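# Slide a tape roll onto a rod

## Task

Get the roll of tape threaded onto the rod so that it stays there on its own, not just because the robot is holding it. At the end, nothing the robot is touching may drop by more than about a fingernail's width once released, no motor of either hand may still show moving in hand_stopped_by, and nothing may be knocked or placed off the table.

## Robot and tools

ROBOT AND FRAME. A humanoid upper body on a stand at the table's -x side, with two arms: left_arm (robot's left, +y side, carrying a left hand) and right_arm (-y side, carrying a right hand). The scene frame is shared: z = 0 is the table top, +z up, +x across the table away from the robot, and the table's near edge is at x = 0.18 m. Shoulders sit about 0.28 m above the pelvis, 0.06 m toward +x, and 0.10 m to either side. A hand point can reach at most 0.62 m from its shoulder. The body may be slightly turned or tilted, and reported positions get less accurate at long reach.

HAND POINT. Each arm is steered by a point 0.05 m in front of the palm, where the index pad meets the thumb tip in a pinch. In its own axes, +z runs along the straight fingers, +y points out of the palm, and +x runs across the palm toward the little finger on the right hand but toward the thumb on the left hand. Straight fingers extend 0.06 to 0.07 m past the point. A wrist bracket on the little-finger side sticks out 0.03 m beyond the point along +y and 0.11 m across the palm, and it can collide with things.

ROWS. Every motion command is a row of 28 numbers in [-1, 1], always covering both arms: left_arm dx, dy, dz, rx, ry, rz, then left_gripper little, ring, middle, index, thumb_bend, thumb_turn, force_limit, speed, then the same 14 for right_arm and right_gripper. dx to rz are an offset, not a pose: a target measured from the hand point's pose at the start of the action (for a call's first action, the pose in the latest result), in the hand point's own axes. 1.0 equals 0.6 m or 180 degrees, and rx, ry, rz form one rotation vector. Finger values are targets: +1 straight/open, -1 curled/closed. thumb_turn +1 puts the thumb beside the palm, -1 in front of it. A pinch is roughly index -0.22, thumb_bend -0.75, thumb_turn -0.57. force_limit maps -1..+1 to about 0..10 N at the fingertip (0..15 N for the two thumb motors) and only stops closing motors. speed maps -1..+1 to nearly still..full speed (0.6 s for full travel). There is no no-change value: to keep a hand as it is, repeat its last eight numbers, or before any row send its hand_measured six values plus hand_force_limit and hand_speed.

TOOLS.
- execute_actions(actions): a list of actions; each action is a table of up to 15 rows, one row per 1/30 s step, and a short table repeats its final row to fill 15 steps. Each row's offset counts from the action's start pose, not from the prior row. An empty list just returns state and images.
- move(target, speed, blocking): target is one 28-number row, offsets from the last reported pose; all arms travel straight and finish together in 0.5 to 10 s. speed is m/s, 0.002 to 0.5 (default 0.25), turning at up to twice that in rad/s. Paths ignore obstacles and the other arm, and a hand may lag, wander or overshoot the speed, especially with a nearly straight arm. Faster moves and targets set deeper past a contact press harder. blocking=false returns after 0.5 s; until a result shows the end, use wait or stop before sending anything else.
- wait(seconds): 0 to 10, holds last commands and returns early if a running move ends.
- stop(): brakes a running move; it needs room.
- zoom_image(camera, region): camera is cam_high (896x504), cam_left_wrist or cam_right_wrist (616x616); region is [x0, y0, x1, y1] in pixels, at most 504x504.
- show_instructions(): shows the reference images.
- finished_scene(scene): ends the current scene (pass its number) after the last command is held; irreversible and reports success.

CONTROL DETAILS. Each step the commanded pose is clipped to 70 mm and 16 degrees from the measured pose, and position wins over orientation if both can't be met. A far target may need several actions; after an action the arm goes only to its last clipped pose, so keep commanding. Joints move at most 2.4 rad/s. To hold an arm still, send the offset back to its desired pose in a reply's first call, then zeros.

GRIPPING. With the thumb turned fully in front, the whole hand can wrap objects 0.035 to 0.08 m wide, the object lying across the palm on the wrist side of the point; turn the thumb before arriving. A motor starts only when its target changes by at least 0.01, then runs until it arrives or its load hits force_limit, and locks. Blocked motors read moving until the move time passes, then stalled. For gentle grips close with speed -0.9 or lower. To squeeze harder, raise force_limit with a more-closed target; to release, send a target more open than hand_measured.

RESULTS. The state line gives each hand point's position (m) and quaternion wxyz in the scene frame. Hand target lines show where each arm is now driven. hand_measured, hand_stopped_by (moving, target, force, stalled, fault), hand_load_n (positive when pushed open), hand_force_limit and hand_speed list six motors in sending order; a lost grip shows as loads near 0. A move: line reports how the move ended (done, off_target, moving, held, fault) and limits (paced = clipped, held = steps blocked), plus each point's distance from its target. pose unreachable means the clearance check altered that arm's command. Camera calibration lines give K, distortion and T_world_to_cam.

AVOID. Don't drop objects or push anything off the table; loose items may occasionally get nudged. Never let the arms or hands strike or press hard on each other. Contact torque at a joint's limit (23.5 N m, wrist pitch and yaw 4.7 N m, held weight included) stops that arm for 10 s. Long loaded holds heat motors: MOTOR HOT warns from 90 °C, and at 120 °C the arm goes limp. Finish with the tape resting by itself, the hand released, and no motor still moving.

Each tool is called after ">>>" as name([rows], argument=value, ...), one row to a line, values as JSON.

## Session

>>> execute_actions(actions=[])

Scene clock: 0.00 s.
left_arm: end_effector_position=(+0.0907, +0.1283, +0.4587) hand_measured=(+1.000, +1.000, +1.000, +1.000, +1.000, +1.000) hand_load_n=(+0.0, +0.0, +0.0, +0.0, +0.0, +0.0) hand_stopped_by=(target, target, target, target, target, target) hand_force_limit=0.00 hand_speed=-0.80 end_effector_quat_wxyz=(-0.045, -0.018, -0.139, +0.989) | right_arm: end_effector_position=(+0.1130, -0.1485, +0.4694) hand_measured=(+1.000, +1.000, +1.000, +1.000, +1.000, +1.000) hand_load_n=(+0.0, +0.0, +0.0, +0.0, +0.0, +0.0) hand_stopped_by=(target, target, target, target, target, target) hand_force_limit=0.00 hand_speed=-0.80 end_effector_quat_wxyz=(+0.996, -0.080, -0.014, +0.042)
Joint positions: left_arm=[ 0.046  0.391  0.371 -0.653 -0.502 -1.145 -0.267] | right_arm=[-0.046 -0.407 -0.31  -0.568  0.657 -1.122  0.305]
Joint velocities: left_arm=[-0.009 -0.002 -0.017  0.003  0.008  0.     0.   ] | right_arm=[0.003 0.002 0.015 0.009 0.009 0.    0.   ]
Joint torques (N m, as the arm reports them, + toward a larger angle): no reading
Motor temperatures (°C, as the motors report them): left_arm=[68 50 39 44 38 29 29] | right_arm=[71 40 39 45 45 28 38]
Hand target (left_arm): +0.091, +0.128, +0.459; -0.045, -0.018, -0.139, +0.989
Hand target (right_arm): +0.113, -0.149, +0.469; +0.996, -0.080, -0.014, +0.042
camera_calibration (this result's frames):
cam_left_wrist: T_world_to_cam=[[0.0350489, 0.954564, 0.295937, -0.255364], [-0.835053, 0.190657, -0.516077, 0.293665], [-0.549051, -0.229036, 0.803794, -0.164087], [0, 0, 0, 1]] pos_world=[0.164084, 0.15019, 0.359018]
cam_right_wrist: T_world_to_cam=[[-0.185344, 0.977739, -0.098352, 0.22283], [-0.827015, -0.209259, -0.521783, 0.312395], [-0.530749, -0.0153711, 0.84739, -0.208064], [0, 0, 0, 1]] pos_world=[0.189226, -0.155696, 0.36123]

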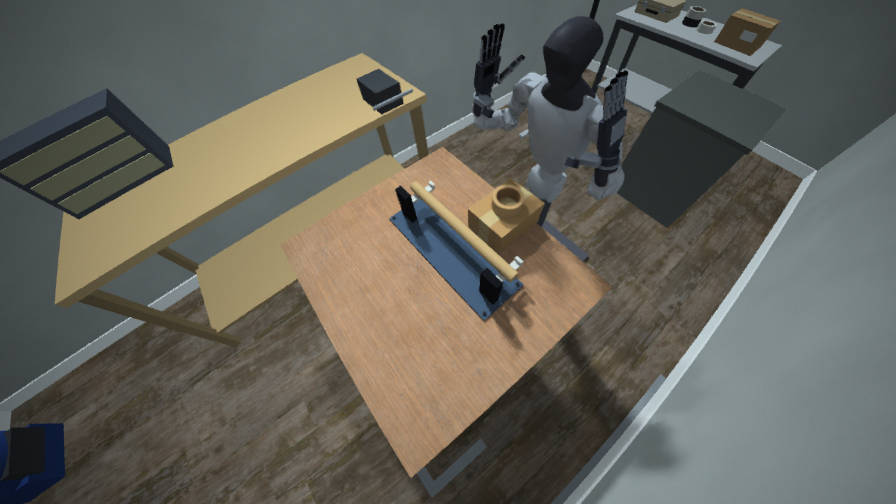

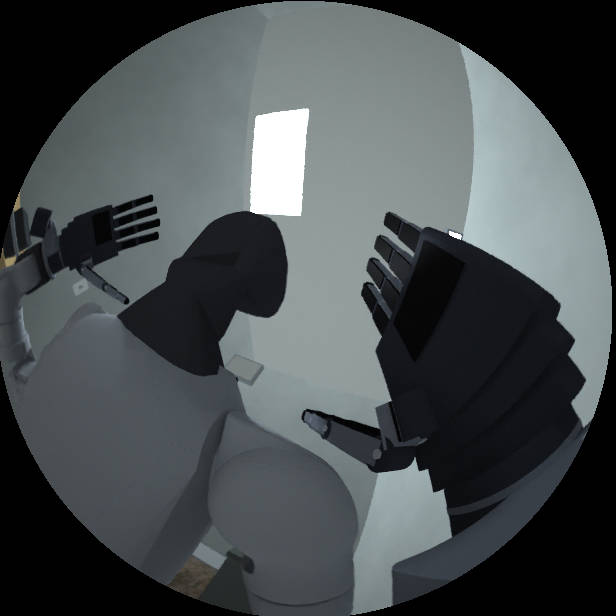

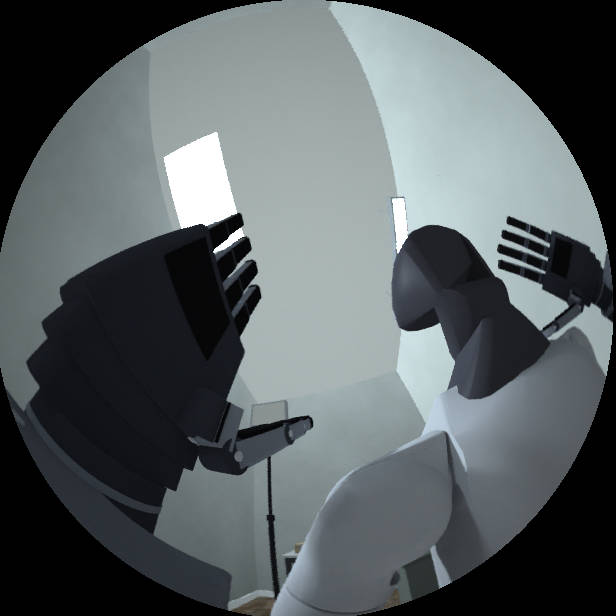

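>>> move(target=[-0.394,0.178,-0.317,-0.618,-0.472,0.142,-1,-1,-1,0.2,0.5,-0.57,0.8,-0.5,0.587,0.155,-0.44,-0.414,0.568,-0.132,0.5,0.5,0.5,0.5,0.6,-1,1,-0.5], speed=0.25)

Scene clock: 23.93 s.
left_arm: end_effector_position=(+0.3390, +0.0850, +0.2487) hand_measured=(-1.000, -1.000, -1.000, +0.200, +0.500, -0.570) hand_load_n=(+0.0, +0.0, +0.0, +0.0, +0.0, +0.0) hand_stopped_by=(target, target, target, target, target, target) hand_force_limit=0.80 hand_speed=-0.50 end_effector_quat_wxyz=(+0.272, -0.539, +0.769, -0.209) | right_arm: end_effector_position=(+0.4603, -0.0496, +0.2044) hand_measured=(+0.500, +0.500, +0.500, +0.500, +0.600, -1.000) hand_load_n=(+0.0, +0.0, +0.0, +0.0, +0.0, +0.0) hand_stopped_by=(target, target, target, target, target, target) hand_force_limit=1.00 hand_speed=-0.50 end_effector_quat_wxyz=(+0.417, -0.586, +0.669, -0.188)
Joint positions: left_arm=[-1.617  0.958 -0.996 -0.448  0.552  0.946 -1.592] | right_arm=[-1.219 -0.807  0.701  0.046 -0.143  0.812  0.716]
Joint velocities: left_arm=[ 0.008  0.003  0.012  0.006  0.015  0.    -0.005] | right_arm=[-0.003  0.    -0.002 -0.002 -0.006  0.     0.   ]
Joint torques (N m, as the arm reports them, + toward a larger angle): left_arm=[-3.94  1.5   1.85  0.11  1.26 -0.11  0.36] | right_arm=[-8.6  -3.57 -2.73 -0.14 -0.27 -0.36 -0.59]
Motor temperatures (°C, as the motors report them): left_arm=[68 52 40 44 38 29 30] | right_arm=[72 42 39 46 45 28 38]
Hand target (left_arm): +0.339, +0.085, +0.249; +0.274, -0.539, +0.769, -0.208
Hand target (right_arm): +0.460, -0.050, +0.204; +0.417, -0.587, +0.668, -0.189
Off the commanded pose (left_arm): 0.017 m, 4 deg.
Off the commanded pose (right_arm): 0.019 m, 3 deg.
joint sent to its limit (left arm) — the command would take joint 1 (shoulder pitch) past its lower limit, so that joint was sent only as far as its limit.
move: off_target (left_arm, right_arm); limits=paced
camera_calibration (this result's frames):
cam_left_wrist: T_world_to_cam=[[0.757013, -0.205523, 0.620236, -0.38733], [-0.481375, -0.817297, 0.316708, 0.159539], [0.441826, -0.538318, -0.717638, 0.199875], [0, 0, 0, 1]] pos_world=[0.281702, 0.158382, 0.333146]
cam_right_wrist: T_world_to_cam=[[-0.575948, 0.35222, -0.737716, 0.443888], [-0.400087, 0.66551, 0.630101, 0.0935034], [0.712891, 0.658056, -0.24238, -0.113895], [0, 0, 0, 1]] pos_world=[0.374261, -0.143624, 0.240941]

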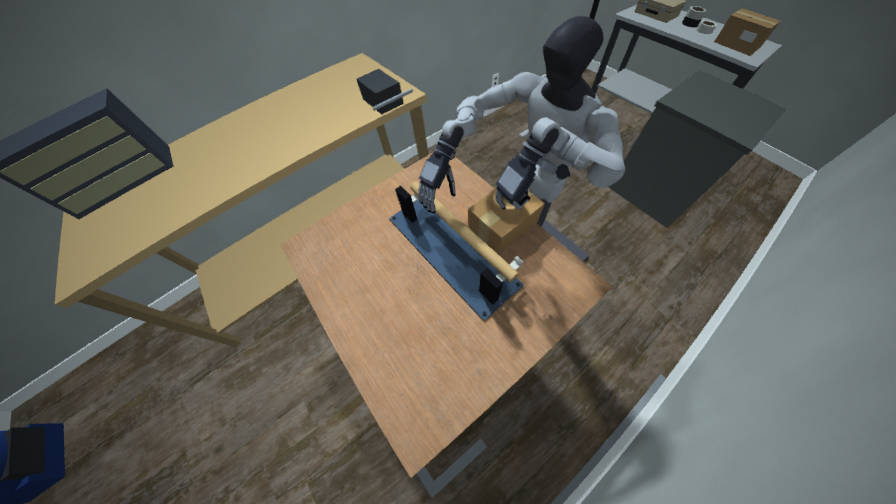

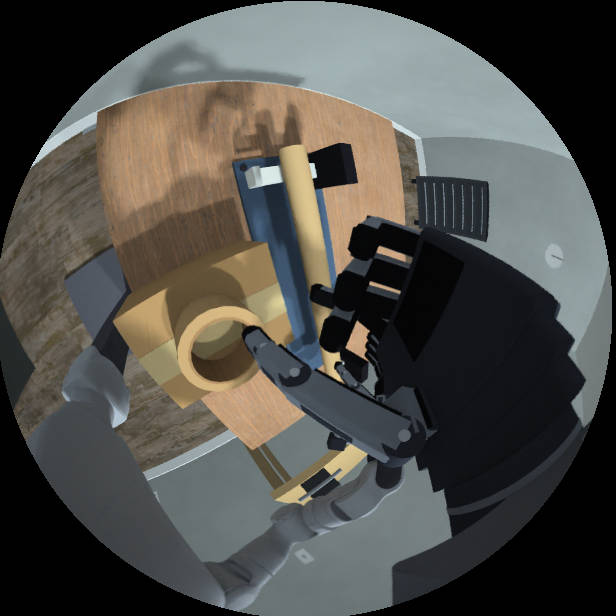

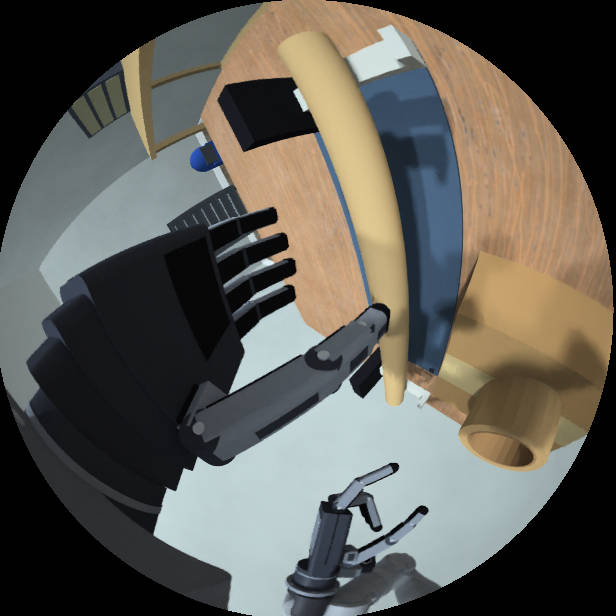

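>>> move(target=[0.077,0.033,0.037,0,0,0,-1,-1,-1,0.2,0.5,-0.57,0.8,-0.5,0,0,0,0,0,0,0.5,0.5,0.5,0.5,0.6,-1,1,-0.5], speed=0.08)

Scene clock: 32.37 s.
left_arm: end_effector_position=(+0.3267, +0.0481, +0.2096) hand_measured=(-1.000, -1.000, -1.000, +0.200, +0.500, -0.570) hand_load_n=(+0.0, +0.0, +0.0, +0.0, +0.0, +0.0) hand_stopped_by=(target, target, target, target, target, target) hand_force_limit=0.80 hand_speed=-0.50 end_effector_quat_wxyz=(+0.268, -0.540, +0.770, -0.210) | right_arm: end_effector_position=(+0.4603, -0.0496, +0.2044) hand_measured=(+0.500, +0.500, +0.500, +0.500, +0.600, -1.000) hand_load_n=(+0.0, +0.0, +0.0, +0.0, +0.0, +0.0) hand_stopped_by=(target, target, target, target, target, target) hand_force_limit=1.00 hand_speed=-0.50 end_effector_quat_wxyz=(+0.417, -0.586, +0.669, -0.188)
Joint positions: left_arm=[-1.617  0.776 -1.213 -0.506  0.719  1.217 -1.593] | right_arm=[-1.219 -0.807  0.701  0.047 -0.143  0.812  0.716]
Joint velocities: left_arm=[-0.005  0.009 -0.006  0.     0.002  0.001  0.   ] | right_arm=[0.009 0.002 0.003 0.002 0.005 0.    0.   ]
Joint torques (N m, as the arm reports them, + toward a larger angle): left_arm=[-3.97  1.5   1.69 -0.24  1.33  0.15  0.38] | right_arm=[-8.49 -3.49 -2.4  -0.64 -0.2  -0.17 -0.66]
Motor temperatures (°C, as the motors report them): left_arm=[72 51 41 44 39 29 30] | right_arm=[77 42 40 46 45 29 39]
Hand target (left_arm): +0.327, +0.048, +0.210; +0.269, -0.540, +0.769, -0.210
Hand target (right_arm): +0.460, -0.050, +0.204; +0.417, -0.586, +0.669, -0.188
Off the commanded pose (left_arm): 0.001 m, 1 deg.
Off the commanded pose (right_arm): 0.000 m, 0 deg.
joint sent to its limit (left arm) — the command would take joint 1 (shoulder pitch) past its lower limit and joint 7 (wrist yaw) past its lower limit, so those joints were sent only as far as their limits.
move: done
camera_calibration (this result's frames):
cam_left_wrist: T_world_to_cam=[[0.760834, -0.20388, 0.616089, -0.361877], [-0.481069, -0.814378, 0.324593, 0.133942], [0.435551, -0.543342, -0.717687, 0.15968], [0, 0, 0, 1]] pos_world=[0.270215, 0.122061, 0.294072]
cam_right_wrist: T_world_to_cam=[[-0.57594, 0.352189, -0.737737, 0.443893], [-0.400121, 0.665512, 0.630077, 0.0935167], [0.712879, 0.658071, -0.242376, -0.113894], [0, 0, 0, 1]] pos_world=[0.374266, -0.143621, 0.240948]

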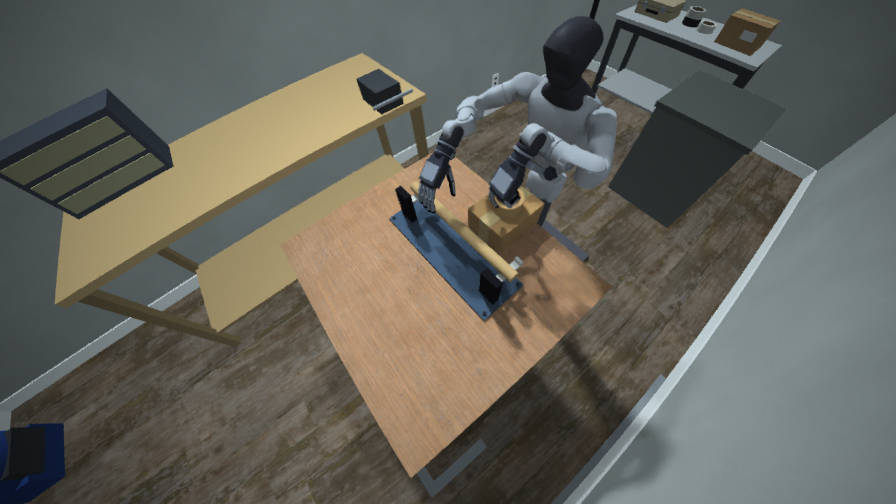

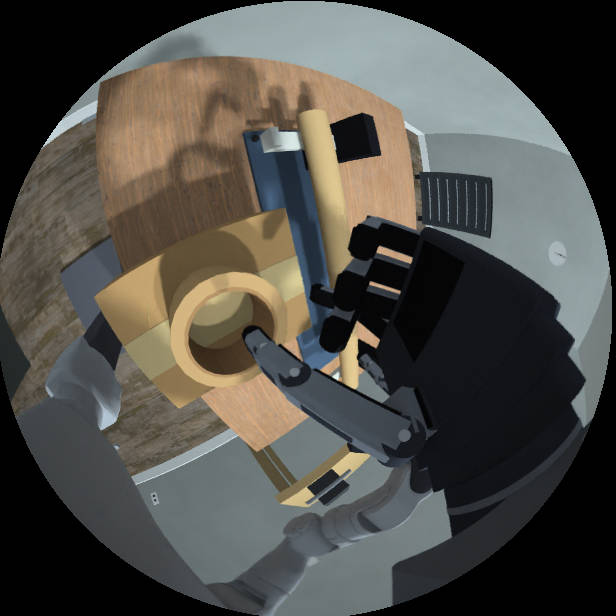

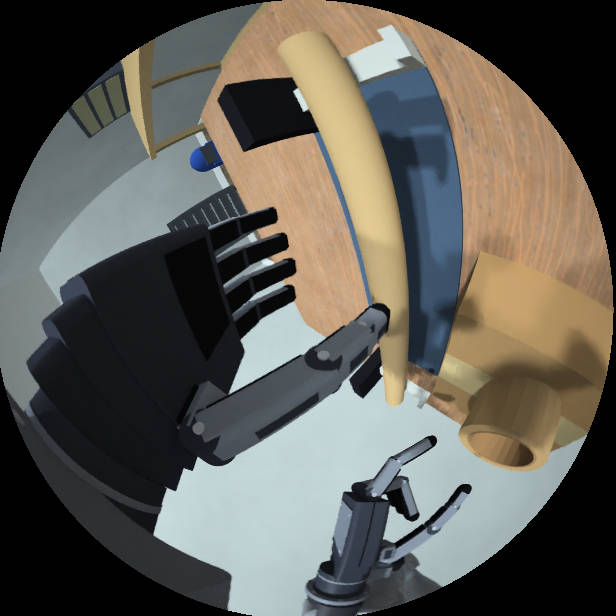

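>>> move(target=[0.011,0.06,0.075,0,0,0,-1,-1,-1,0.2,0.5,-0.57,0.8,-0.5,0,0,0,0,0,0,0.5,0.5,0.5,0.5,0.6,-1,1,-0.5], speed=0.05)

Scene clock: 38.90 s.
left_arm: end_effector_position=(+0.3267, +0.0524, +0.1521) hand_measured=(-1.000, -1.000, -1.000, +0.200, +0.500, -0.570) hand_load_n=(+0.0, +0.0, +0.0, +0.0, +0.0, +0.0) hand_stopped_by=(target, target, target, target, target, target) hand_force_limit=0.80 hand_speed=-0.50 end_effector_quat_wxyz=(+0.264, -0.544, +0.768, -0.210) | right_arm: end_effector_position=(+0.4603, -0.0496, +0.2044) hand_measured=(+0.500, +0.500, +0.500, +0.500, +0.600, -1.000) hand_load_n=(+0.0, +0.0, +0.0, +0.0, +0.0, +0.0) hand_stopped_by=(target, target, target, target, target, target) hand_force_limit=1.00 hand_speed=-0.50 end_effector_quat_wxyz=(+0.417, -0.586, +0.669, -0.188)
Joint positions: left_arm=[-1.401  0.743 -1.283 -0.504  0.784  1.242 -1.404] | right_arm=[-1.219 -0.807  0.701  0.047 -0.143  0.812  0.716]
Joint velocities: left_arm=[ 0.005 -0.002  0.015 -0.002 -0.011  0.     0.   ] | right_arm=[ 0.008 -0.003 -0.003  0.009 -0.009  0.     0.   ]
Joint torques (N m, as the arm reports them, + toward a larger angle): left_arm=[-3.81  1.36  1.76 -0.36  1.4  -0.08  0.5 ] | right_arm=[-7.89 -3.37 -2.47  0.05 -0.17 -0.2  -0.71]
Motor temperatures (°C, as the motors report them): left_arm=[74 51 41 44 39 29 30] | right_arm=[80 42 40 46 45 28 39]
Hand target (left_arm): +0.328, +0.052, +0.152; +0.266, -0.543, +0.768, -0.212
Hand target (right_arm): +0.460, -0.050, +0.204; +0.417, -0.586, +0.669, -0.188
Off the commanded pose (left_arm): 0.001 m, 1 deg.
Off the commanded pose (right_arm): 0.000 m, 0 deg.
joint sent to its limit (left arm) — the command would take joint 3 (shoulder yaw) past its lower limit, so that joint was sent only as far as its limit.
move: done
camera_calibration (this result's frames):
cam_left_wrist: T_world_to_cam=[[0.766167, -0.193514, 0.612813, -0.327346], [-0.473341, -0.814915, 0.334458, 0.152146], [0.434669, -0.54632, -0.715959, 0.120896], [0, 0, 0, 1]] pos_world=[0.270269, 0.126687, 0.236272]
cam_right_wrist: T_world_to_cam=[[-0.575939, 0.352189, -0.737737, 0.443893], [-0.400121, 0.665512, 0.630077, 0.0935167], [0.712879, 0.658071, -0.242376, -0.113894], [0, 0, 0, 1]] pos_world=[0.374266, -0.143621, 0.240948]

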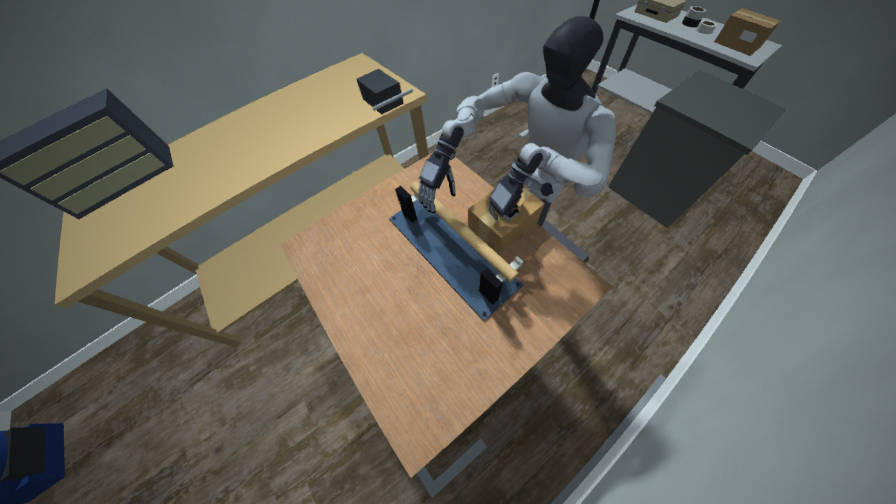

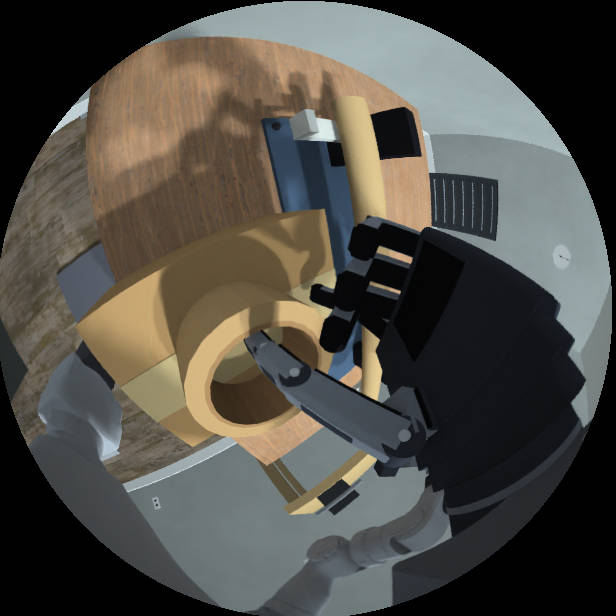

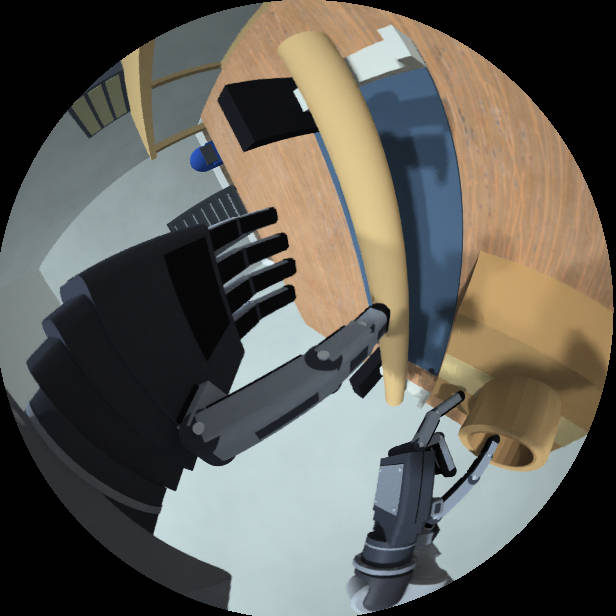

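>>> move(target=[0.004,0.021,0.026,0,0,0,-1,-1,-1,0.2,0.5,-0.57,0.8,-0.5,0,0,0,0,0,0,0.5,0.5,0.5,0.5,0.6,-1,1,-0.5], speed=0.03)

Scene clock: 44.17 s.
left_arm: end_effector_position=(+0.3341, +0.0505, +0.1435) hand_measured=(-1.000, -1.000, -1.000, +0.200, +0.500, -0.570) hand_load_n=(+0.0, +0.0, +0.0, -3.5, +0.0, +0.0) hand_stopped_by=(target, target, target, target, target, target) hand_force_limit=0.80 hand_speed=-0.50 end_effector_quat_wxyz=(+0.275, -0.542, +0.761, -0.228) | right_arm: end_effector_position=(+0.4603, -0.0496, +0.2044) hand_measured=(+0.500, +0.500, +0.500, +0.500, +0.600, -1.000) hand_load_n=(+0.0, +0.0, +0.0, +0.0, +0.0, +0.0) hand_stopped_by=(target, target, target, target, target, target) hand_force_limit=1.00 hand_speed=-0.50 end_effector_quat_wxyz=(+0.417, -0.586, +0.669, -0.188)
Joint positions: left_arm=[-1.335  0.728 -1.272 -0.489  0.828  1.228 -1.341] | right_arm=[-1.219 -0.807  0.701  0.047 -0.143  0.812  0.716]
Joint velocities: left_arm=[-0.002 -0.003 -0.003 -0.008  0.     0.     0.001] | right_arm=[0.005 0.005 0.017 0.008 0.    0.    0.   ]
Joint torques (N m, as the arm reports them, + toward a larger angle): left_arm=[-2.61  1.15  0.96 -0.09  0.67 -0.21  0.33] | right_arm=[-8.26 -3.31 -2.58 -0.91 -0.21 -0.2  -0.71]
Motor temperatures (°C, as the motors report them): left_arm=[75 51 41 44 39 29 30] | right_arm=[82 42 41 46 45 28 39]
Hand target (left_arm): +0.327, +0.054, +0.132; +0.263, -0.545, +0.767, -0.211
Hand target (right_arm): +0.460, -0.050, +0.204; +0.417, -0.586, +0.669, -0.188
Off the commanded pose (left_arm): 0.014 m, 3 deg.
Off the commanded pose (right_arm): 0.000 m, 0 deg.
joint sent to its limit (left arm) — the command would take joint 3 (shoulder yaw) past its lower limit, so that joint was sent only as far as its limit.
move: off_target (left_arm)
camera_calibration (this result's frames):
cam_left_wrist: T_world_to_cam=[[0.739986, -0.183447, 0.647123, -0.324764], [-0.488035, -0.808493, 0.328877, 0.162398], [0.462863, -0.559183, -0.687802, 0.0977188], [0, 0, 0, 1]] pos_world=[0.274346, 0.126363, 0.223964]
cam_right_wrist: T_world_to_cam=[[-0.575939, 0.352189, -0.737737, 0.443893], [-0.400121, 0.665512, 0.630077, 0.0935167], [0.712879, 0.658071, -0.242376, -0.113894], [0, 0, 0, 1]] pos_world=[0.374266, -0.143621, 0.240948]

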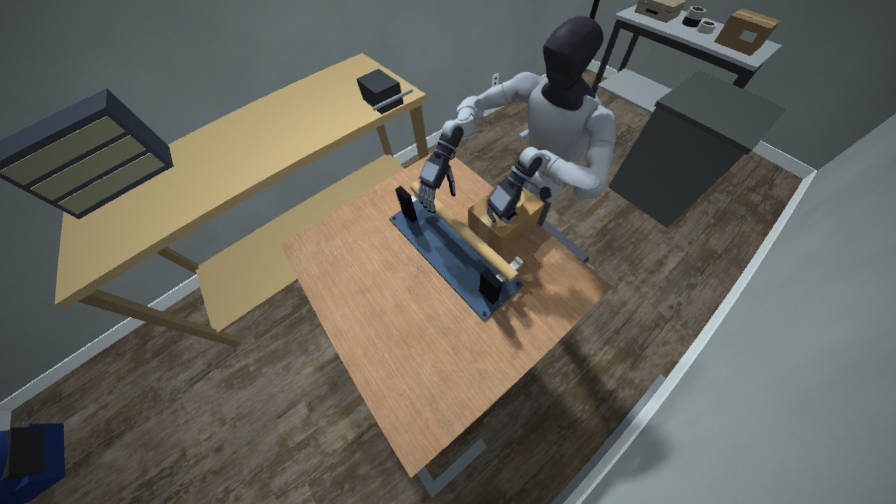

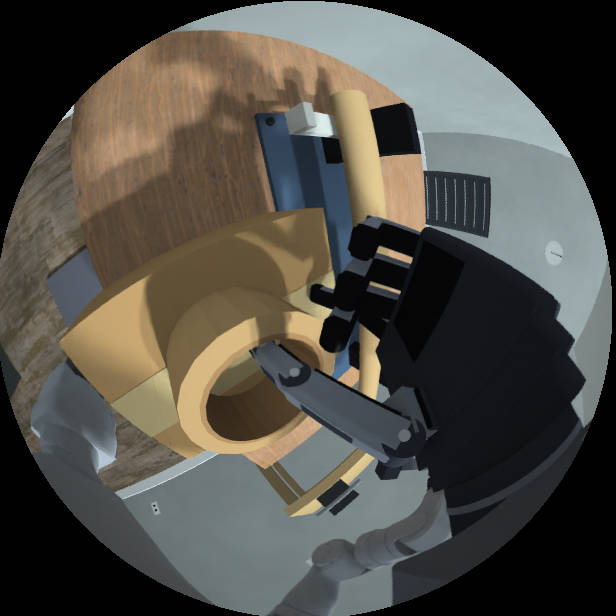

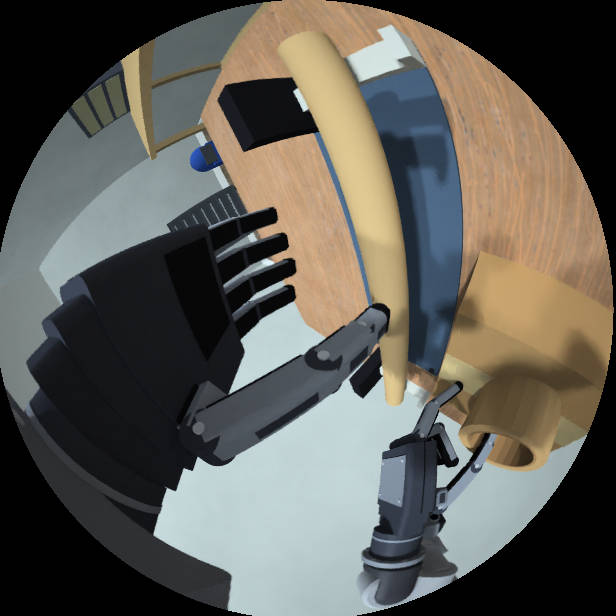

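>>> move(target=[0.032,-0.007,-0.02,0,0,0,-1,-1,-1,0.2,0.5,-0.57,0.8,-0.5,0,0,0,0,0,0,0.5,0.5,0.5,0.5,0.6,-1,1,-0.5], speed=0.03)

>>> move(target=[0.004,0.021,0.026,0,0,0,-1,-1,-1,0.2,0.5,-0.57,0.8,-0.5,0,0,0,0,0,0,0.5,0.5,0.5,0.5,0.6,-1,1,-0.5], speed=0.03)

Scene clock: 51.40 s.
left_arm: end_effector_position=(+0.3237, +0.0321, +0.1514) hand_measured=(-1.000, -1.000, -1.000, +0.200, +0.500, -0.570) hand_load_n=(+0.0, +0.0, +0.0, +0.0, +0.0, +0.0) hand_stopped_by=(target, target, target, target, target, target) hand_force_limit=0.80 hand_speed=-0.50 end_effector_quat_wxyz=(+0.274, -0.541, +0.762, -0.227) | right_arm: end_effector_position=(+0.4603, -0.0496, +0.2044) hand_measured=(+0.500, +0.500, +0.500, +0.500, +0.600, -1.000) hand_load_n=(+0.0, +0.0, +0.0, +0.0, +0.0, +0.0) hand_stopped_by=(target, target, target, target, target, target) hand_force_limit=1.00 hand_speed=-0.50 end_effector_quat_wxyz=(+0.417, -0.586, +0.669, -0.188)
Joint positions: left_arm=[-1.356  0.623 -1.281 -0.466  1.05   1.272 -1.567] | right_arm=[-1.219 -0.807  0.701  0.047 -0.143  0.812  0.716]
Joint velocities: left_arm=[-0.017  0.     0.005  0.012  0.015  0.    -0.013] | right_arm=[-0.011  0.     0.006 -0.012 -0.005  0.     0.   ]
Joint torques (N m, as the arm reports them, + toward a larger angle): left_arm=[-3.89  1.17  1.59 -0.48  1.41  0.15  0.38] | right_arm=[-8.04 -2.98 -2.35 -0.15 -0.25 -0.21 -0.77]
Motor temperatures (°C, as the motors report them): left_arm=[74 51 41 44 39 29 29] | right_arm=[84 42 41 46 45 28 39]
Hand target (left_arm): +0.324, +0.032, +0.151; +0.275, -0.542, +0.761, -0.227
Hand target (right_arm): +0.460, -0.050, +0.204; +0.417, -0.586, +0.669, -0.188
Off the commanded pose (left_arm): 0.001 m, 0 deg.
Off the commanded pose (right_arm): 0.000 m, 0 deg.
joint sent to its limit (left arm) — the command would take joint 3 (shoulder yaw) past its lower limit, so that joint was sent only as far as its limit.
move: done
camera_calibration (this result's frames):
cam_left_wrist: T_world_to_cam=[[0.742002, -0.185876, 0.644114, -0.325686], [-0.488005, -0.808524, 0.328847, 0.139837], [0.459657, -0.558336, -0.690635, 0.099124], [0, 0, 0, 1]] pos_world=[0.264338, 0.107869, 0.232252]
cam_right_wrist: T_world_to_cam=[[-0.575939, 0.352189, -0.737737, 0.443893], [-0.400121, 0.665512, 0.630077, 0.0935167], [0.712879, 0.658071, -0.242376, -0.113894], [0, 0, 0, 1]] pos_world=[0.374266, -0.143621, 0.240948]

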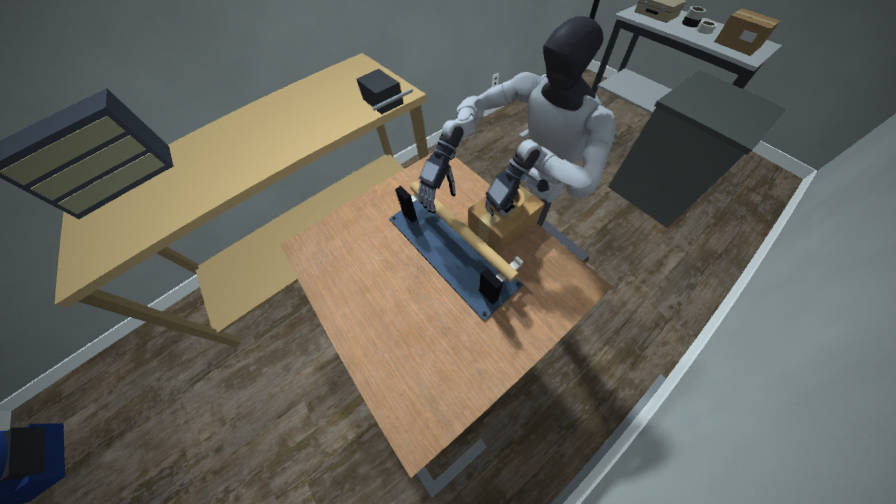

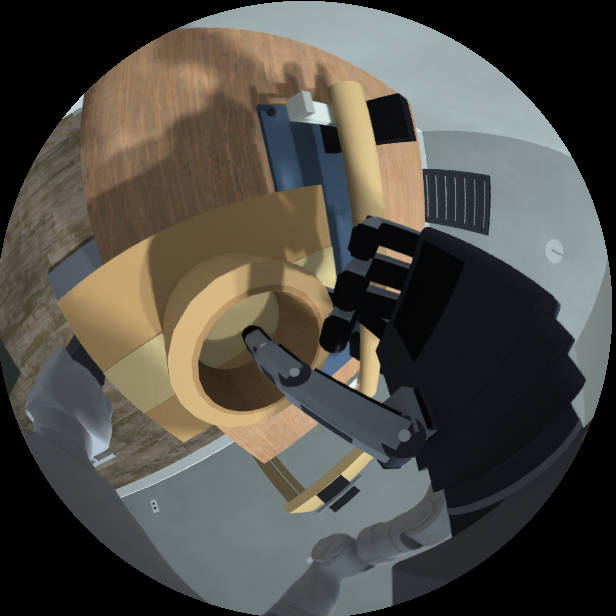

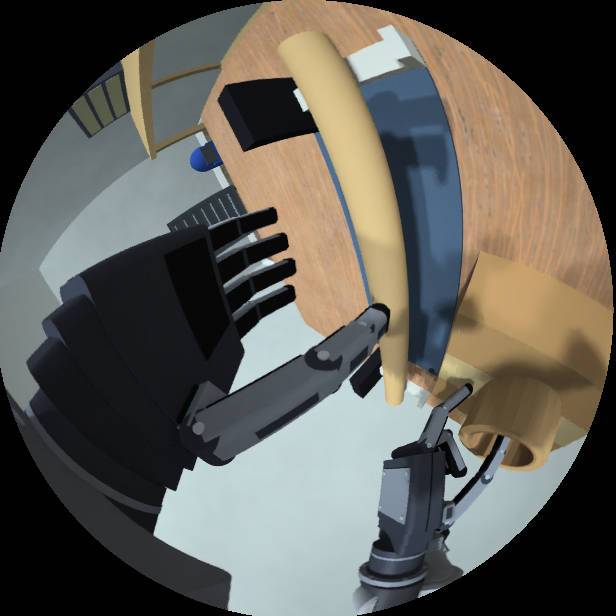

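Scene clock: 52.30 s.
left_arm: end_effector_position=(+0.3315, +0.0296, +0.1427) hand_measured=(-1.000, -1.000, -1.000, +0.200, +0.500, -0.570) hand_load_n=(+0.0, +0.0, +0.0, -3.0, +0.0, +0.0) hand_stopped_by=(target, target, target, target, target, target) hand_force_limit=0.80 hand_speed=-0.50 end_effector_quat_wxyz=(+0.284, -0.538, +0.755, -0.246) | right_arm: end_effector_position=(+0.4603, -0.0496, +0.2044) hand_measured=(+0.500, +0.500, +0.500, +0.500, +0.600, -1.000) hand_load_n=(+0.0, +0.0, +0.0, +0.0, +0.0, +0.0) hand_stopped_by=(target, target, target, target, target, target) hand_force_limit=1.00 hand_speed=-0.50 end_effector_quat_wxyz=(+0.417, -0.586, +0.669, -0.188)
Joint positions: left_arm=[-1.292  0.609 -1.273 -0.449  1.066  1.257 -1.476] | right_arm=[-1.219 -0.807  0.701  0.047 -0.143  0.812  0.716]
Joint velocities: left_arm=[-0.003  0.003 -0.006  0.014 -0.003  0.     0.003] | right_arm=[ 0.003 -0.005 -0.008 -0.008  0.011  0.     0.   ]
Joint torques (N m, as the arm reports them, + toward a larger angle): left_arm=[-2.65  1.03  0.94 -0.17  0.55 -0.22  0.32] | right_arm=[-8.21 -2.85 -2.14 -0.23 -0.06 -0.19 -0.61]
Motor temperatures (°C, as the motors report them): left_arm=[74 51 41 44 39 29 30] | right_arm=[84 42 41 46 45 28 39]
Hand target (left_arm): +0.324, +0.033, +0.132; +0.273, -0.542, +0.761, -0.228
Hand target (right_arm): +0.460, -0.050, +0.204; +0.417, -0.586, +0.669, -0.188
Off the commanded pose (left_arm): 0.014 m, 3 deg.
Off the commanded pose (right_arm): 0.000 m, 0 deg.
joint sent to its limit (left arm) — the command would take joint 3 (shoulder yaw) past its lower limit, so that joint was sent only as far as its limit.
move: off_target (left_arm)
camera_calibration (this result's frames):
cam_left_wrist: T_world_to_cam=[[0.714423, -0.174763, 0.677537, -0.322302], [-0.503479, -0.800826, 0.324324, 0.149999], [0.48591, -0.572831, -0.660119, 0.0754521], [0, 0, 0, 1]] pos_world=[0.269118, 0.107017, 0.219531]
cam_right_wrist: T_world_to_cam=[[-0.575939, 0.352189, -0.737738, 0.443893], [-0.400121, 0.665512, 0.630077, 0.0935167], [0.712879, 0.658071, -0.242376, -0.113894], [0, 0, 0, 1]] pos_world=[0.374266, -0.143621, 0.240948]

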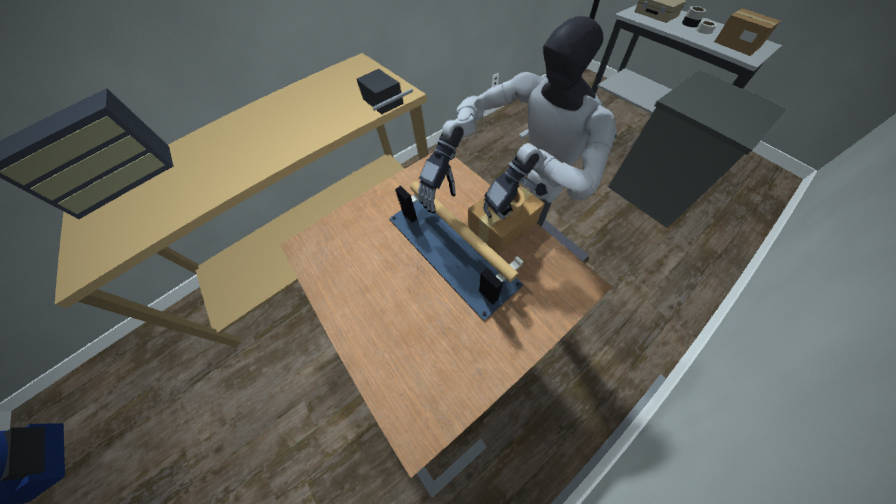

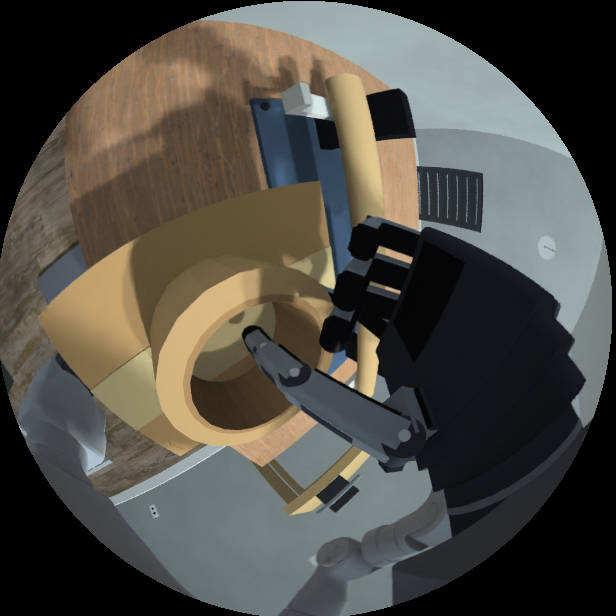

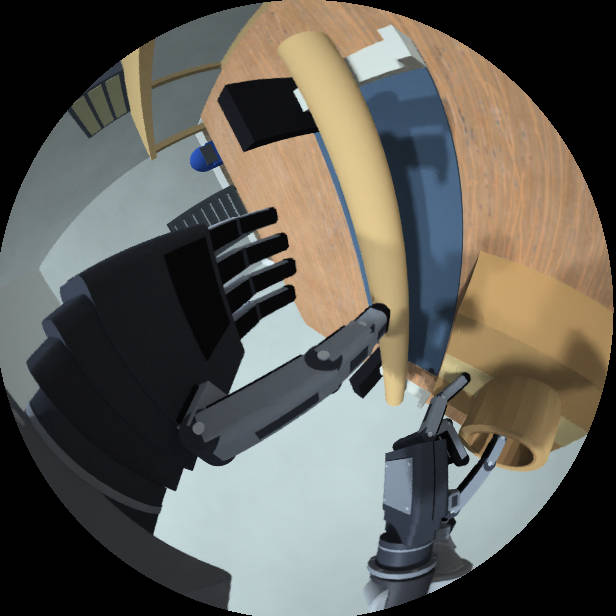

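>>> move(target=[-0.003,-0.034,0,0,0,0,-1,-1,-1,0.2,0.5,-0.57,0.8,-0.5,0,0,0,0,0,0,0.5,0.5,0.5,0.5,0.6,-1,1,-0.5], speed=0.03)

>>> move(target=[0.005,0.026,0.032,0,0,0,-1,-1,-1,0.2,0.5,-0.57,0.8,-0.5,0,0,0,0,0,0,0.5,0.5,0.5,0.5,0.6,-1,1,-0.5], speed=0.03)

Scene clock: 58.87 s.
left_arm: end_effector_position=(+0.3457, +0.0256, +0.1567) hand_measured=(-1.000, -1.000, -1.000, +0.200, +0.500, -0.570) hand_load_n=(+0.0, +0.0, +0.0, +0.0, +0.0, +0.0) hand_stopped_by=(target, target, target, target, target, target) hand_force_limit=0.80 hand_speed=-0.50 end_effector_quat_wxyz=(+0.285, -0.538, +0.755, -0.246) | right_arm: end_effector_position=(+0.4603, -0.0496, +0.2044) hand_measured=(+0.500, +0.500, +0.500, +0.500, +0.600, -1.000) hand_load_n=(+0.0, +0.0, +0.0, +0.0, +0.0, +0.0) hand_stopped_by=(target, target, target, target, target, target) hand_force_limit=1.00 hand_speed=-0.50 end_effector_quat_wxyz=(+0.417, -0.586, +0.669, -0.188)
Joint positions: left_arm=[-1.335  0.591 -1.199 -0.375  0.997  1.176 -1.468] | right_arm=[-1.219 -0.807  0.701  0.047 -0.143  0.812  0.716]
Joint velocities: left_arm=[ 0.005 -0.017 -0.005  0.005  0.003 -0.005  0.   ] | right_arm=[ 0.015 -0.006 -0.002 -0.003  0.     0.     0.   ]
Joint torques (N m, as the arm reports them, + toward a larger angle): left_arm=[-3.97  1.14  1.92 -0.56  0.86 -0.09  0.5 ] | right_arm=[-8.08 -3.14 -2.48 -0.15 -0.18 -0.31 -0.71]
Motor temperatures (°C, as the motors report them): left_arm=[74 51 41 44 39 29 29] | right_arm=[85 42 41 46 45 28 39]
Hand target (left_arm): +0.346, +0.025, +0.157; +0.283, -0.538, +0.755, -0.246
Hand target (right_arm): +0.460, -0.050, +0.204; +0.417, -0.586, +0.669, -0.188
Off the commanded pose (left_arm): 0.000 m, 0 deg.
Off the commanded pose (right_arm): 0.000 m, 0 deg.
move: done
camera_calibration (this result's frames):
cam_left_wrist: T_world_to_cam=[[0.712524, -0.175596, 0.67932, -0.342224], [-0.504736, -0.800809, 0.322407, 0.150183], [0.487392, -0.5726, -0.659225, 0.0748893], [0, 0, 0, 1]] pos_world=[0.283145, 0.103057, 0.233428]
cam_right_wrist: T_world_to_cam=[[-0.575939, 0.352189, -0.737737, 0.443893], [-0.400121, 0.665512, 0.630077, 0.0935167], [0.712879, 0.658071, -0.242376, -0.113894], [0, 0, 0, 1]] pos_world=[0.374266, -0.143621, 0.240948]

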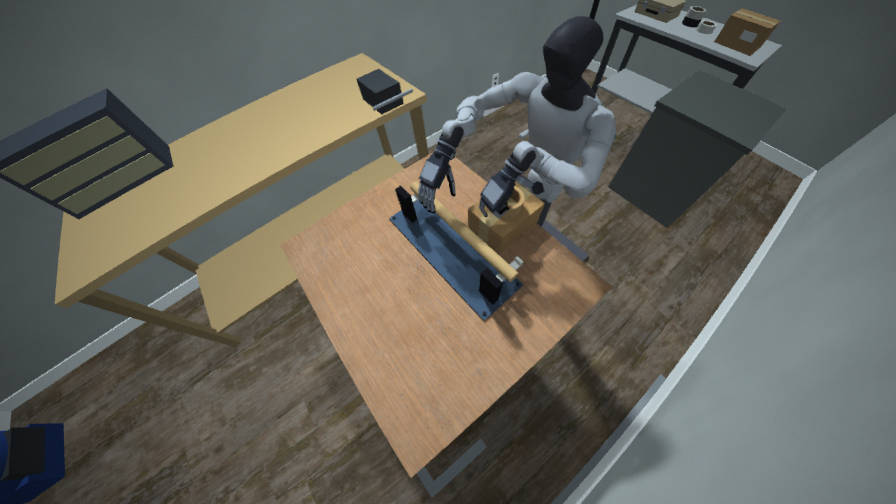

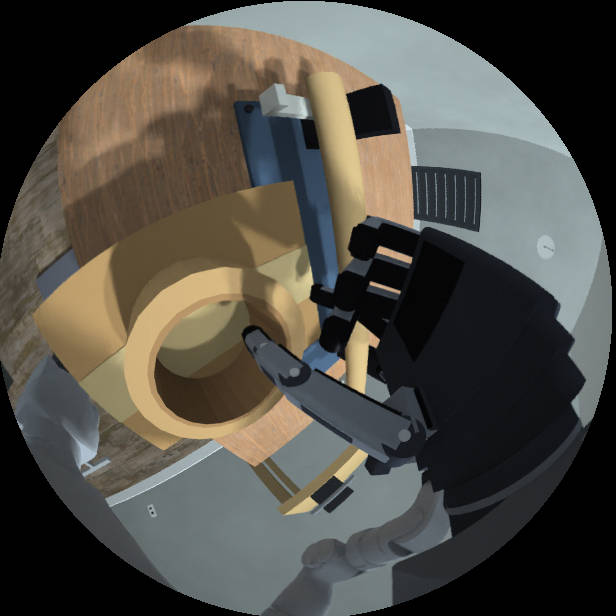

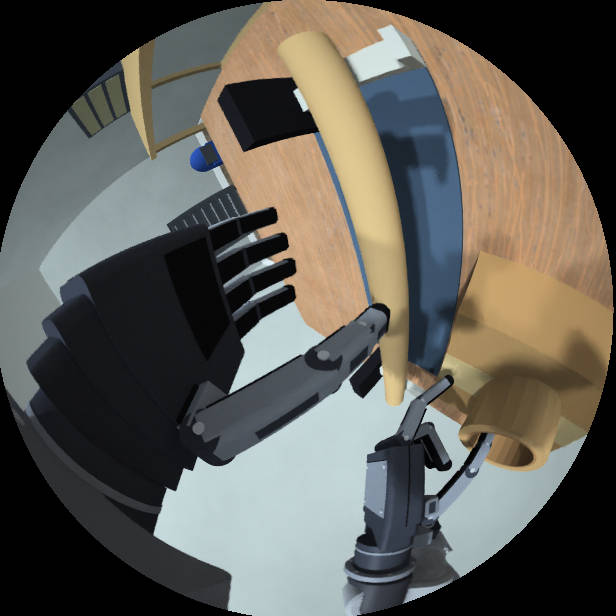

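Scene clock: 59.93 s.
left_arm: end_effector_position=(+0.3535, +0.0238, +0.1422) hand_measured=(-1.000, -1.000, -1.000, +0.200, +0.500, -0.570) hand_load_n=(+0.0, +0.0, +0.0, -2.5, +0.5, +0.0) hand_stopped_by=(target, target, target, target, target, target) hand_force_limit=0.80 hand_speed=-0.50 end_effector_quat_wxyz=(+0.294, -0.535, +0.748, -0.261) | right_arm: end_effector_position=(+0.4603, -0.0496, +0.2044) hand_measured=(+0.500, +0.500, +0.500, +0.500, +0.600, -1.000) hand_load_n=(+0.0, +0.0, +0.0, +0.0, +0.0, +0.0) hand_stopped_by=(target, target, target, target, target, target) hand_force_limit=1.00 hand_speed=-0.50 end_effector_quat_wxyz=(+0.417, -0.586, +0.669, -0.188)
Joint positions: left_arm=[-1.264  0.572 -1.201 -0.346  0.997  1.162 -1.352] | right_arm=[-1.219 -0.807  0.701  0.047 -0.143  0.812  0.716]
Joint velocities: left_arm=[ 0.005 -0.002 -0.017 -0.003  0.     0.     0.002] | right_arm=[ 0.     0.002 -0.014  0.    -0.011  0.     0.   ]
Joint torques (N m, as the arm reports them, + toward a larger angle): left_arm=[-2.97  1.01  1.1  -0.23  0.56 -0.18  0.42] | right_arm=[-8.12 -2.94 -2.08 -0.99  0.18 -0.22 -0.8 ]
Motor temperatures (°C, as the motors report them): left_arm=[74 51 41 44 39 29 29] | right_arm=[85 42 41 46 45 28 39]
Hand target (left_arm): +0.348, +0.026, +0.132; +0.284, -0.539, +0.754, -0.247
Hand target (right_arm): +0.460, -0.050, +0.204; +0.417, -0.586, +0.669, -0.188
Off the commanded pose (left_arm): 0.012 m, 2 deg.
Off the commanded pose (right_arm): 0.000 m, 0 deg.
move: off_target (left_arm)
camera_calibration (this result's frames):
cam_left_wrist: T_world_to_cam=[[0.688359, -0.165438, 0.706252, -0.333773], [-0.516524, -0.795386, 0.31712, 0.162126], [0.509279, -0.583088, -0.632963, 0.0492778], [0, 0, 0, 1]] pos_world=[0.288402, 0.102467, 0.215506]
cam_right_wrist: T_world_to_cam=[[-0.575939, 0.352189, -0.737737, 0.443893], [-0.400121, 0.665512, 0.630077, 0.0935167], [0.712879, 0.658071, -0.242376, -0.113894], [0, 0, 0, 1]] pos_world=[0.374266, -0.143621, 0.240948]

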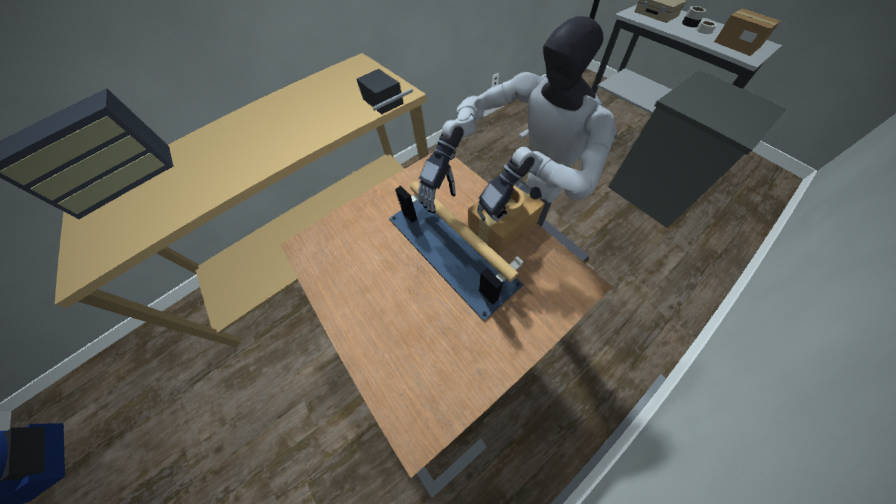

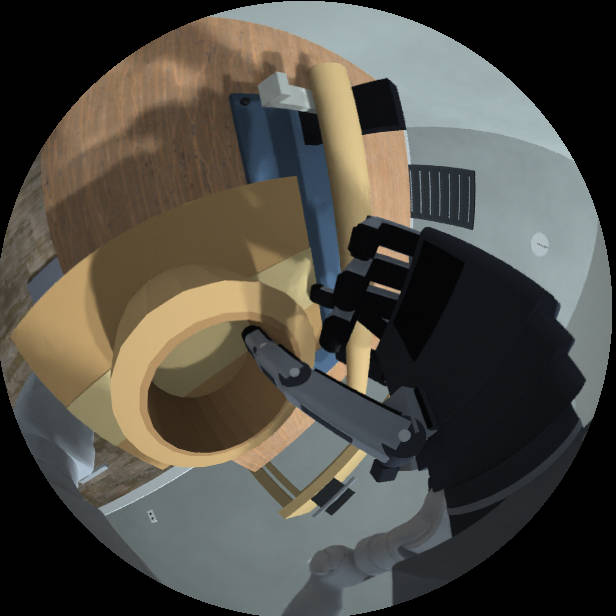

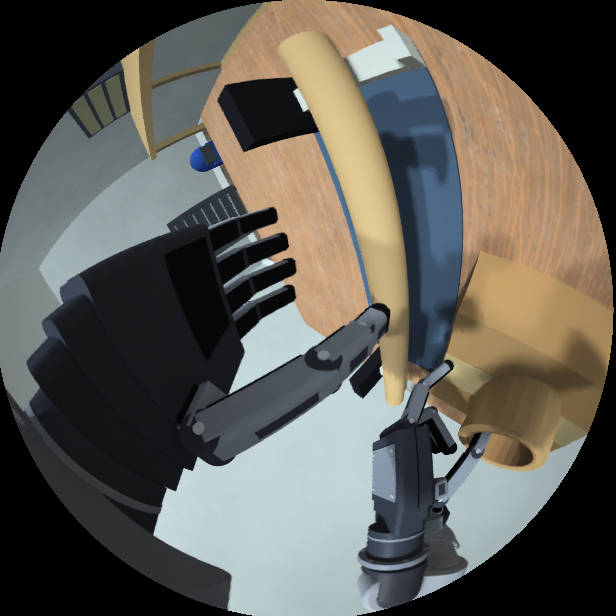

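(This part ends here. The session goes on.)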